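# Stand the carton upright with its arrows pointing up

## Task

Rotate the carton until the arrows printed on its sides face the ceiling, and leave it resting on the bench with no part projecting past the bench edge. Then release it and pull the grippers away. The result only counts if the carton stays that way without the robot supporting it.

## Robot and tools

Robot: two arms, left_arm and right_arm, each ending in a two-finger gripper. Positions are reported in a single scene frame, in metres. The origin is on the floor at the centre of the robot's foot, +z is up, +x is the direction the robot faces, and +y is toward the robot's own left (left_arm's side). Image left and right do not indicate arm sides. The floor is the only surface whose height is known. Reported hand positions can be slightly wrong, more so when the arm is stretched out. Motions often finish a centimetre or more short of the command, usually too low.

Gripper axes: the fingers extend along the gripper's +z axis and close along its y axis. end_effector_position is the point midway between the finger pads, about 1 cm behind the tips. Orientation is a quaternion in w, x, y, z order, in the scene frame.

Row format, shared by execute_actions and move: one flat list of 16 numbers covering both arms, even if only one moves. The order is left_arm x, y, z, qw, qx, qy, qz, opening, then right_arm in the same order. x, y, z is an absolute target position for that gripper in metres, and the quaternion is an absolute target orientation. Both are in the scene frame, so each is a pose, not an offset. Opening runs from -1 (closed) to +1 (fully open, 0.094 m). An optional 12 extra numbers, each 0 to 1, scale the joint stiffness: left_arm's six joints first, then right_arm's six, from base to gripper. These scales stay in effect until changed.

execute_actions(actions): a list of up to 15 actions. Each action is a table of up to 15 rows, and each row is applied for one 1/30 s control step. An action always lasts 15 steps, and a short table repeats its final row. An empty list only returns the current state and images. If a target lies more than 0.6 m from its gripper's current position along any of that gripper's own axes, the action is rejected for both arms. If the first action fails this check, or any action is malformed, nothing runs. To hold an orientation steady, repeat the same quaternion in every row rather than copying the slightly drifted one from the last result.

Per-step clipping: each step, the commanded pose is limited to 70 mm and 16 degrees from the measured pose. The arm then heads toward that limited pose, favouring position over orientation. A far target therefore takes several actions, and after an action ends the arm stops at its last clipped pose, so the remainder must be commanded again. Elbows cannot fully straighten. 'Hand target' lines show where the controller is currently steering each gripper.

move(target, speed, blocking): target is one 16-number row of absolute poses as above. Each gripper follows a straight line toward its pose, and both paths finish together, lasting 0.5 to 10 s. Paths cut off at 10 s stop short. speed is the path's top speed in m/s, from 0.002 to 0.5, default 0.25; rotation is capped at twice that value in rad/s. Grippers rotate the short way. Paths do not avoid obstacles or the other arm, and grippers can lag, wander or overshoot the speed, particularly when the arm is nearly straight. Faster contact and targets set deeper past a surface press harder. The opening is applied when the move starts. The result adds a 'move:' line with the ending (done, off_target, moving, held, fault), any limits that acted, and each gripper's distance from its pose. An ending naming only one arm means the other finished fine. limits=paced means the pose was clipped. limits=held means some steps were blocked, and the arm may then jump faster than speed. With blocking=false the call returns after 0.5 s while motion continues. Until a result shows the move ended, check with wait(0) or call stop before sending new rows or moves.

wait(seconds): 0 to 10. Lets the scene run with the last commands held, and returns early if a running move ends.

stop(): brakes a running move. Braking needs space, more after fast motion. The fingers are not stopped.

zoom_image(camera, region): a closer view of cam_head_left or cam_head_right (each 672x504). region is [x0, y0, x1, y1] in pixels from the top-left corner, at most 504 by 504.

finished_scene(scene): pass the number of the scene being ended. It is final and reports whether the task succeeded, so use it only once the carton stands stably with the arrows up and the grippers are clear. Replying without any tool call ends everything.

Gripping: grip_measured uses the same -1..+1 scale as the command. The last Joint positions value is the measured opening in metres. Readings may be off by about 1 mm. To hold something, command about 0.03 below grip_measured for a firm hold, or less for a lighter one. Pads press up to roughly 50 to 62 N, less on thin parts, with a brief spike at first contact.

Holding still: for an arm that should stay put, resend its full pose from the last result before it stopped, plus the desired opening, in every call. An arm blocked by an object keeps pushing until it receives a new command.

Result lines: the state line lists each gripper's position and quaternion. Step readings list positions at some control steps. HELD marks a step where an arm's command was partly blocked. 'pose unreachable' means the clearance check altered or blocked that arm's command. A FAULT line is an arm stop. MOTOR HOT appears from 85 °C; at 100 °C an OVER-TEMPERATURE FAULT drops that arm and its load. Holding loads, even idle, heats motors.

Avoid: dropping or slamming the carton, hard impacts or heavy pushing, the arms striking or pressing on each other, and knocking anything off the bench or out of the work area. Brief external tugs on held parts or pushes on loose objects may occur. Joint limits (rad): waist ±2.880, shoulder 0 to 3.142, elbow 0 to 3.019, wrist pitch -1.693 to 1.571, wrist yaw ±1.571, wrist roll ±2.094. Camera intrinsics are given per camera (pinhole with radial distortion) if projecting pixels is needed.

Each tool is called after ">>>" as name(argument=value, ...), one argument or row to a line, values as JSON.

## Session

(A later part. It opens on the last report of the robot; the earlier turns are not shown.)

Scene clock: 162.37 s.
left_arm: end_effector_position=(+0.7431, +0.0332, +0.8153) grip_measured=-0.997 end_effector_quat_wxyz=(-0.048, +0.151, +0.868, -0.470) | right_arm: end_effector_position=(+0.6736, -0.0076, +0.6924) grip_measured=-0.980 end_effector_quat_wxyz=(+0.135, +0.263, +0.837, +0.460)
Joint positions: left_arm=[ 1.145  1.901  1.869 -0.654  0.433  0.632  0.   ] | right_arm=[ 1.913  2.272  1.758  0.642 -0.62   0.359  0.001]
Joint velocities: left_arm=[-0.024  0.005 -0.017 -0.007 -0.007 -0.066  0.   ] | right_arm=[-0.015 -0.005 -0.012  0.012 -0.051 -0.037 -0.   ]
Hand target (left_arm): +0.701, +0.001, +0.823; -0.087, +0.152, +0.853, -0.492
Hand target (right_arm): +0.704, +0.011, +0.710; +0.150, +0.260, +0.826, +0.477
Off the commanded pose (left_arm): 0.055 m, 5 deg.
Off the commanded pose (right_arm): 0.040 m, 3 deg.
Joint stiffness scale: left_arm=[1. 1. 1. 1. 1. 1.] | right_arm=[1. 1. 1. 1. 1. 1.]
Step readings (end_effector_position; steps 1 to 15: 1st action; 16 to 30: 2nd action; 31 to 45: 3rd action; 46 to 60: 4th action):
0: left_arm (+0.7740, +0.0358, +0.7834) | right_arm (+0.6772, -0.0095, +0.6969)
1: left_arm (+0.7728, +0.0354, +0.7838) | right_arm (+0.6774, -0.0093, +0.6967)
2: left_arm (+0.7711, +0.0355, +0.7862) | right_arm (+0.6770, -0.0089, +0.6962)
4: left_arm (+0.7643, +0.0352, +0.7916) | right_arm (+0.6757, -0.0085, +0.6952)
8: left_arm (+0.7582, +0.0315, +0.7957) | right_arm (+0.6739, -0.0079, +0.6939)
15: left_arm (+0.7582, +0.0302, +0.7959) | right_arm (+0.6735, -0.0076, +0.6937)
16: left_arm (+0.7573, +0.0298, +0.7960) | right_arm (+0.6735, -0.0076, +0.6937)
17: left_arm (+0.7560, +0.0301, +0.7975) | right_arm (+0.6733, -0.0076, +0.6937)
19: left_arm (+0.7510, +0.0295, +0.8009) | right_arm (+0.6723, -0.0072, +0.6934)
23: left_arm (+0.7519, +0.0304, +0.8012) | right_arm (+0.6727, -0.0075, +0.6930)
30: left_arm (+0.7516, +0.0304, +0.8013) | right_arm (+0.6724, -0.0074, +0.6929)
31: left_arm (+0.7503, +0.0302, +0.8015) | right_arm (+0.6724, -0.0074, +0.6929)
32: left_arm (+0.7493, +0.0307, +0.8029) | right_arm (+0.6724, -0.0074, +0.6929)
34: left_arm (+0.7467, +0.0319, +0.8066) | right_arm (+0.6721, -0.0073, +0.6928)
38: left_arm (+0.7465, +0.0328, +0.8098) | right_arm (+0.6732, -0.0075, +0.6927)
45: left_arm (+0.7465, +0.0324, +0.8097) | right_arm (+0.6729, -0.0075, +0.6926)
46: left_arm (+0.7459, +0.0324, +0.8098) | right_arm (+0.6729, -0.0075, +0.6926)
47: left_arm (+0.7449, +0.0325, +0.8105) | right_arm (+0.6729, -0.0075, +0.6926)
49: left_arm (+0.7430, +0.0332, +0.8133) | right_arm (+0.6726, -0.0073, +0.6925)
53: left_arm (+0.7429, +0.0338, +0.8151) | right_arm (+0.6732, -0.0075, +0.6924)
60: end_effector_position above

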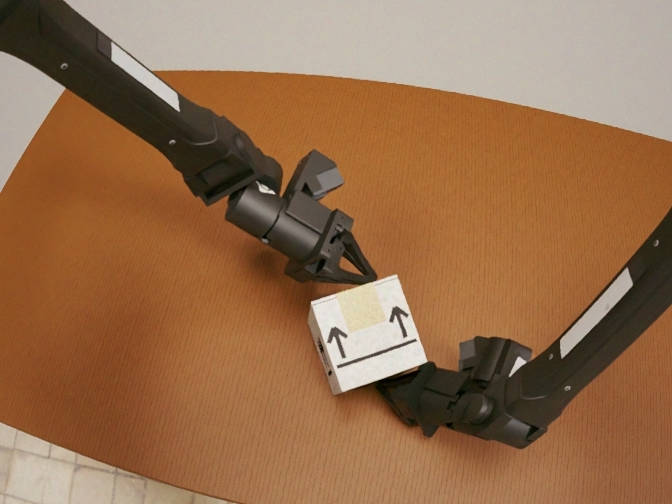

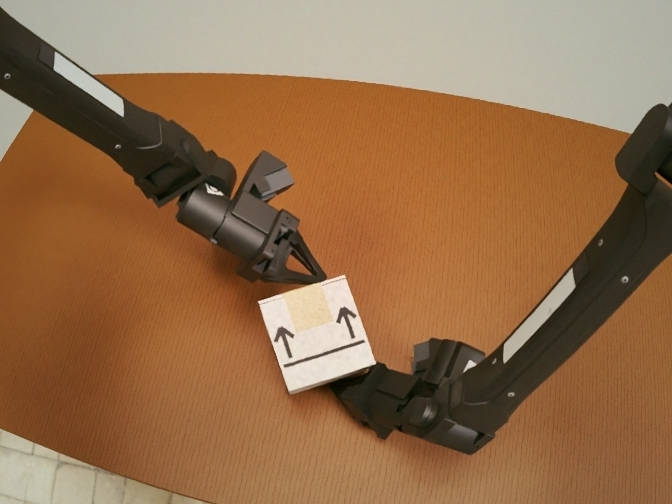

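>>> execute_actions(
  actions=[
    [[0.695,-0.002,0.822,0.087,-0.151,-0.853,0.492,-1,0.685,0.0,0.705,0.15,0.26,0.826,0.477,-1]],
    [[0.688,-0.005,0.825,0.087,-0.151,-0.853,0.492,-1,0.67,-0.012,0.705,0.15,0.26,0.826,0.477,-1]],
    [[0.68,-0.005,0.828,0.087,-0.151,-0.853,0.492,-1,0.655,-0.025,0.705,0.15,0.26,0.826,0.477,-1]],
    [[0.67,-0.005,0.83,0.087,-0.151,-0.853,0.492,-1,0.645,-0.035,0.705,0.15,0.26,0.826,0.477,-1]],
  ],
)

Scene clock: 166.90 s.
left_arm: end_effector_position=(+0.6891, +0.0089, +0.8290) grip_measured=-0.997 end_effector_quat_wxyz=(-0.072, +0.151, +0.858, -0.486) | right_arm: end_effector_position=(+0.6366, -0.0309, +0.6987) grip_measured=-0.980 end_effector_quat_wxyz=(+0.142, +0.256, +0.830, +0.475)
Joint positions: left_arm=[ 1.127  1.887  1.726 -0.582  0.433  0.628  0.   ] | right_arm=[ 1.865  2.274  1.674  0.75  -0.702  0.367  0.001]
Joint velocities: left_arm=[-0.005 -0.005  0.002  0.002 -0.037  0.095 -0.   ] | right_arm=[-0.005  0.005 -0.002  0.012 -0.081  0.051  0.   ]
Hand target (left_arm): +0.670, -0.005, +0.831; -0.087, +0.151, +0.853, -0.492
Hand target (right_arm): +0.645, -0.035, +0.705; +0.150, +0.260, +0.826, +0.477
Off the commanded pose (left_arm): 0.024 m, 2 deg.
Off the commanded pose (right_arm): 0.011 m, 1 deg.
Joint stiffness scale: left_arm=[1. 1. 1. 1. 1. 1.] | right_arm=[1. 1. 1. 1. 1. 1.]
Step readings (end_effector_position; steps 1 to 15: 1st action; 16 to 30: 2nd action; 31 to 45: 3rd action; 46 to 60: 4th action):
0: left_arm (+0.7431, +0.0332, +0.8153) | right_arm (+0.6736, -0.0076, +0.6924)
1: left_arm (+0.7429, +0.0331, +0.8152) | right_arm (+0.6731, -0.0078, +0.6927)
2: left_arm (+0.7423, +0.0328, +0.8156) | right_arm (+0.6728, -0.0077, +0.6932)
4: left_arm (+0.7394, +0.0311, +0.8165) | right_arm (+0.6712, -0.0090, +0.6929)
8: left_arm (+0.7364, +0.0288, +0.8178) | right_arm (+0.6699, -0.0110, +0.6925)
15: left_arm (+0.7366, +0.0288, +0.8177) | right_arm (+0.6700, -0.0114, +0.6924)
16: left_arm (+0.7363, +0.0287, +0.8177) | right_arm (+0.6692, -0.0113, +0.6938)
17: left_arm (+0.7352, +0.0283, +0.8182) | right_arm (+0.6683, -0.0116, +0.6952)
19: left_arm (+0.7303, +0.0256, +0.8194) | right_arm (+0.6643, -0.0128, +0.6965)
23: left_arm (+0.7185, +0.0190, +0.8232) | right_arm (+0.6583, -0.0143, +0.6959)
30: left_arm (+0.7165, +0.0180, +0.8237) | right_arm (+0.6569, -0.0156, +0.6955)
31: left_arm (+0.7159, +0.0178, +0.8235) | right_arm (+0.6561, -0.0161, +0.6963)
32: left_arm (+0.7157, +0.0178, +0.8237) | right_arm (+0.6550, -0.0165, +0.6981)
34: left_arm (+0.7110, +0.0163, +0.8246) | right_arm (+0.6524, -0.0179, +0.6994)
38: left_arm (+0.7031, +0.0130, +0.8268) | right_arm (+0.6470, -0.0222, +0.6983)
45: left_arm (+0.7010, +0.0123, +0.8272) | right_arm (+0.6471, -0.0241, +0.6978)
46: left_arm (+0.7003, +0.0120, +0.8270) | right_arm (+0.6469, -0.0243, +0.6987)
47: left_arm (+0.6996, +0.0118, +0.8272) | right_arm (+0.6467, -0.0246, +0.7000)
49: left_arm (+0.6959, +0.0107, +0.8279) | right_arm (+0.6443, -0.0267, +0.7003)
53: left_arm (+0.6901, +0.0092, +0.8290) | right_arm (+0.6377, -0.0301, +0.6989)
60: end_effector_position above

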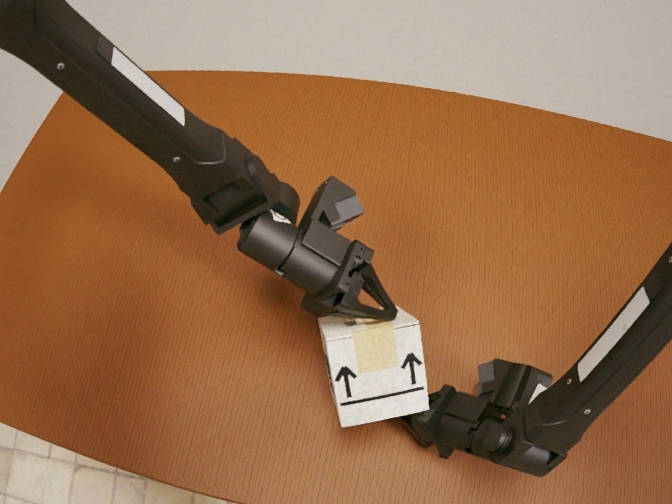

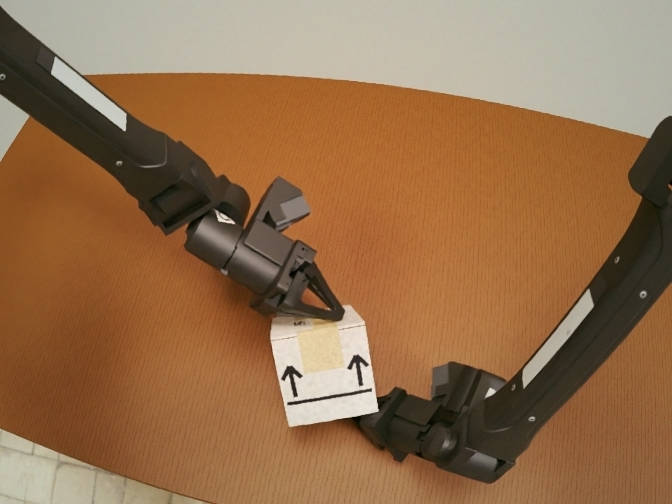

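Working. Continue, lowering it on the retreating right finger.

>>> execute_actions(
  actions=[
    [[0.66,-0.005,0.832,0.087,-0.151,-0.853,0.492,-1,0.63,-0.042,0.705,0.15,0.26,0.826,0.477,-1]],
    [[0.65,-0.005,0.834,0.087,-0.151,-0.853,0.492,-1,0.615,-0.05,0.705,0.15,0.26,0.826,0.477,-1]],
    [[0.64,-0.005,0.836,0.087,-0.151,-0.853,0.492,-1,0.60,-0.058,0.705,0.15,0.26,0.826,0.477,-1]],
    [[0.635,-0.005,0.836,0.087,-0.151,-0.853,0.492,-1,0.585,-0.066,0.705,0.15,0.26,0.826,0.477,-1]],
    [[0.635,-0.005,0.836,0.087,-0.151,-0.853,0.492,-1,0.57,-0.076,0.705,0.15,0.26,0.826,0.477,-1]],
    [[0.635,-0.005,0.84,0.087,-0.151,-0.853,0.492,-1,0.56,-0.09,0.705,0.15,0.26,0.826,0.477,-1]],
  ],
)

Scene clock: 173.13 s.
left_arm: end_effector_position=(+0.6361, -0.0023, +0.8376) grip_measured=-0.997 end_effector_quat_wxyz=(-0.088, +0.150, +0.853, -0.492) | right_arm: end_effector_position=(+0.5779, -0.0935, +0.7013) grip_measured=-0.980 end_effector_quat_wxyz=(+0.162, +0.251, +0.827, +0.475)
Joint positions: left_arm=[ 1.127  1.88   1.592 -0.49   0.434  0.628  0.   ] | right_arm=[ 1.757  2.293  1.57   0.936 -0.813  0.397  0.001]
Joint velocities: left_arm=[-0.005 -0.015 -0.012 -0.002  0.007 -0.007 -0.   ] | right_arm=[-0.015 -0.005  0.002 -0.007  0.007 -0.022 -0.001]
Hand target (left_arm): +0.635, -0.005, +0.840; -0.087, +0.151, +0.853, -0.492
Hand target (right_arm): +0.560, -0.090, +0.704; +0.150, +0.260, +0.826, +0.477
Off the commanded pose (left_arm): 0.004 m, 0 deg.
Off the commanded pose (right_arm): 0.019 m, 2 deg.
Joint stiffness scale: left_arm=[1. 1. 1. 1. 1. 1.] | right_arm=[1. 1. 1. 1. 1. 1.]
Step readings (end_effector_position; steps 1 to 15: 1st action; 16 to 30: 2nd action; 31 to 45: 3rd action; 46 to 60: 4th action; 61 to 75: 5th action; 76 to 90: 6th action):
0: left_arm (+0.6891, +0.0089, +0.8290) | right_arm (+0.6366, -0.0309, +0.6987)
1: left_arm (+0.6885, +0.0086, +0.8289) | right_arm (+0.6364, -0.0311, +0.6997)
2: left_arm (+0.6885, +0.0086, +0.8290) | right_arm (+0.6360, -0.0315, +0.7010)
4: left_arm (+0.6860, +0.0081, +0.8295) | right_arm (+0.6337, -0.0336, +0.7017)
8: left_arm (+0.6798, +0.0068, +0.8305) | right_arm (+0.6282, -0.0389, +0.6999)
15: left_arm (+0.6784, +0.0065, +0.8307) | right_arm (+0.6276, -0.0416, +0.6990)
16: left_arm (+0.6774, +0.0061, +0.8305) | right_arm (+0.6277, -0.0417, +0.7001)
17: left_arm (+0.6774, +0.0061, +0.8306) | right_arm (+0.6271, -0.0422, +0.7013)
19: left_arm (+0.6736, +0.0054, +0.8313) | right_arm (+0.6252, -0.0441, +0.7028)
23: left_arm (+0.6584, +0.0026, +0.8347) | right_arm (+0.6221, -0.0460, +0.7030)
30: left_arm (+0.6551, +0.0021, +0.8354) | right_arm (+0.6206, -0.0503, +0.7011)
31: left_arm (+0.6542, +0.0017, +0.8353) | right_arm (+0.6208, -0.0508, +0.7019)
32: left_arm (+0.6537, +0.0014, +0.8349) | right_arm (+0.6207, -0.0514, +0.7033)
34: left_arm (+0.6510, +0.0007, +0.8350) | right_arm (+0.6198, -0.0536, +0.7041)
38: left_arm (+0.6455, -0.0003, +0.8362) | right_arm (+0.6155, -0.0591, +0.7022)
45: left_arm (+0.6457, -0.0003, +0.8361) | right_arm (+0.6121, -0.0644, +0.6994)
46: left_arm (+0.6457, -0.0004, +0.8359) | right_arm (+0.6115, -0.0646, +0.7003)
47: left_arm (+0.6458, -0.0005, +0.8357) | right_arm (+0.6116, -0.0648, +0.7017)
49: left_arm (+0.6451, -0.0007, +0.8356) | right_arm (+0.6096, -0.0667, +0.7026)
53: left_arm (+0.6431, -0.0011, +0.8360) | right_arm (+0.6038, -0.0709, +0.7007)
60: left_arm (+0.6429, -0.0011, +0.8361) | right_arm (+0.6003, -0.0733, +0.6997)
61: left_arm (+0.6429, -0.0011, +0.8361) | right_arm (+0.6003, -0.0728, +0.7012)
62: left_arm (+0.6429, -0.0011, +0.8361) | right_arm (+0.6002, -0.0730, +0.7029)
64: left_arm (+0.6429, -0.0011, +0.8361) | right_arm (+0.5983, -0.0733, +0.7045)
68: left_arm (+0.6429, -0.0011, +0.8361) | right_arm (+0.5929, -0.0737, +0.7044)
75: left_arm (+0.6429, -0.0011, +0.8361) | right_arm (+0.5896, -0.0730, +0.7037)
76: left_arm (+0.6425, -0.0012, +0.8361) | right_arm (+0.5893, -0.0732, +0.7050)
77: left_arm (+0.6418, -0.0014, +0.8362) | right_arm (+0.5888, -0.0737, +0.7063)
79: left_arm (+0.6398, -0.0017, +0.8366) | right_arm (+0.5861, -0.0778, +0.7061)
83: left_arm (+0.6364, -0.0023, +0.8376) | right_arm (+0.5797, -0.0880, +0.7031)
90: end_effector_position above

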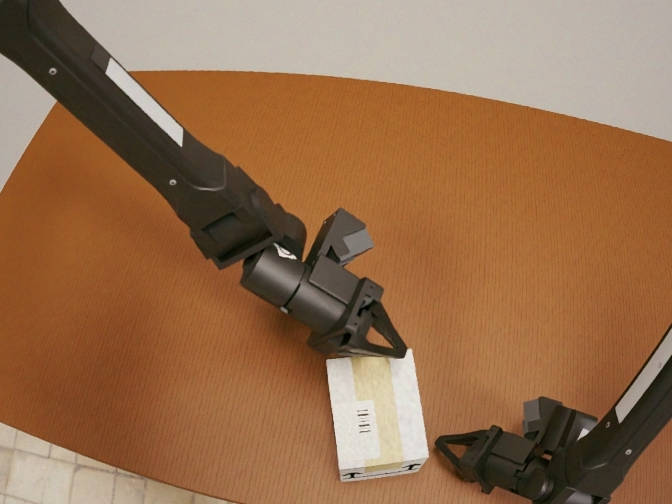

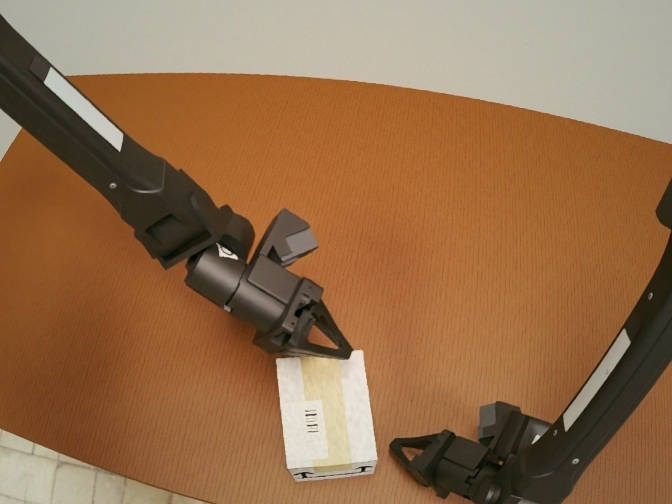

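>>> move(
  target=[0.65,0.25,0.92,0,0,-0.866,0.5,-1,0.6,-0.28,0.85,0.087,0.151,0.853,0.492,-1],
)

Scene clock: 177.00 s.
left_arm: end_effector_position=(+0.6445, +0.2476, +0.9131) grip_measured=-0.997 end_effector_quat_wxyz=(-0.001, -0.003, +0.868, -0.496) | right_arm: end_effector_position=(+0.6104, -0.2883, +0.8505) grip_measured=-0.980 end_effector_quat_wxyz=(-0.097, -0.148, -0.855, -0.487)
Joint positions: left_arm=[ 1.552  1.507  1.257 -0.432  0.926  0.607  0.   ] | right_arm=[ 1.48   1.712  1.185  0.358 -1.128 -0.031  0.001]
Joint velocities: left_arm=[-0.005 -0.015  0.002 -0.012  0.022  0.037  0.   ] | right_arm=[-0.005 -0.015 -0.007 -0.012 -0.037 -0.037  0.   ]
Hand target (left_arm): +0.650, +0.246, +0.922; +0.000, -0.004, +0.866, -0.499
Hand target (right_arm): +0.598, -0.279, +0.853; +0.087, +0.150, +0.853, +0.492
Off the commanded pose (left_arm): 0.009 m, 1 deg.
Off the commanded pose (right_arm): 0.013 m, 1 deg.
Joint stiffness scale: left_arm=[1. 1. 1. 1. 1. 1.] | right_arm=[1. 1. 1. 1. 1. 1.]
move: off_target (right_arm)

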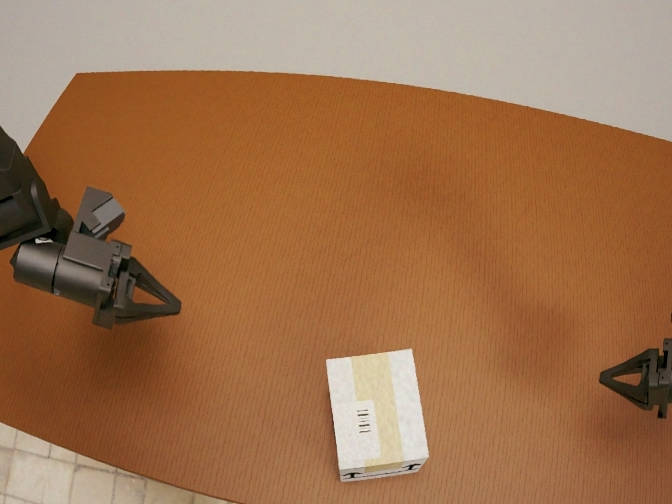

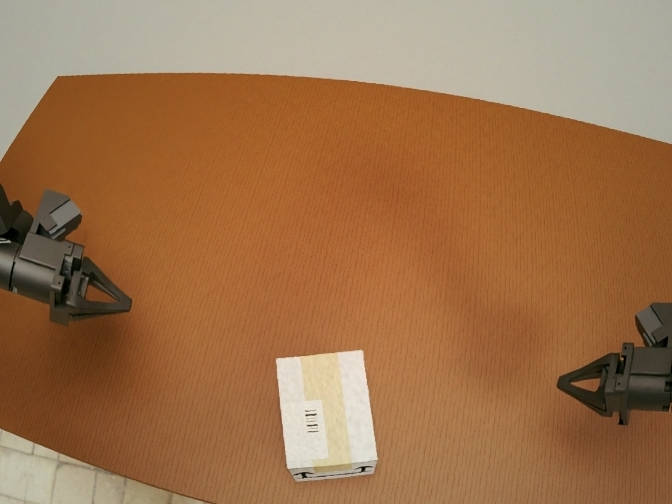

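>>> finished_scene(
  scene=2,
)

The scene is finished: the task was done.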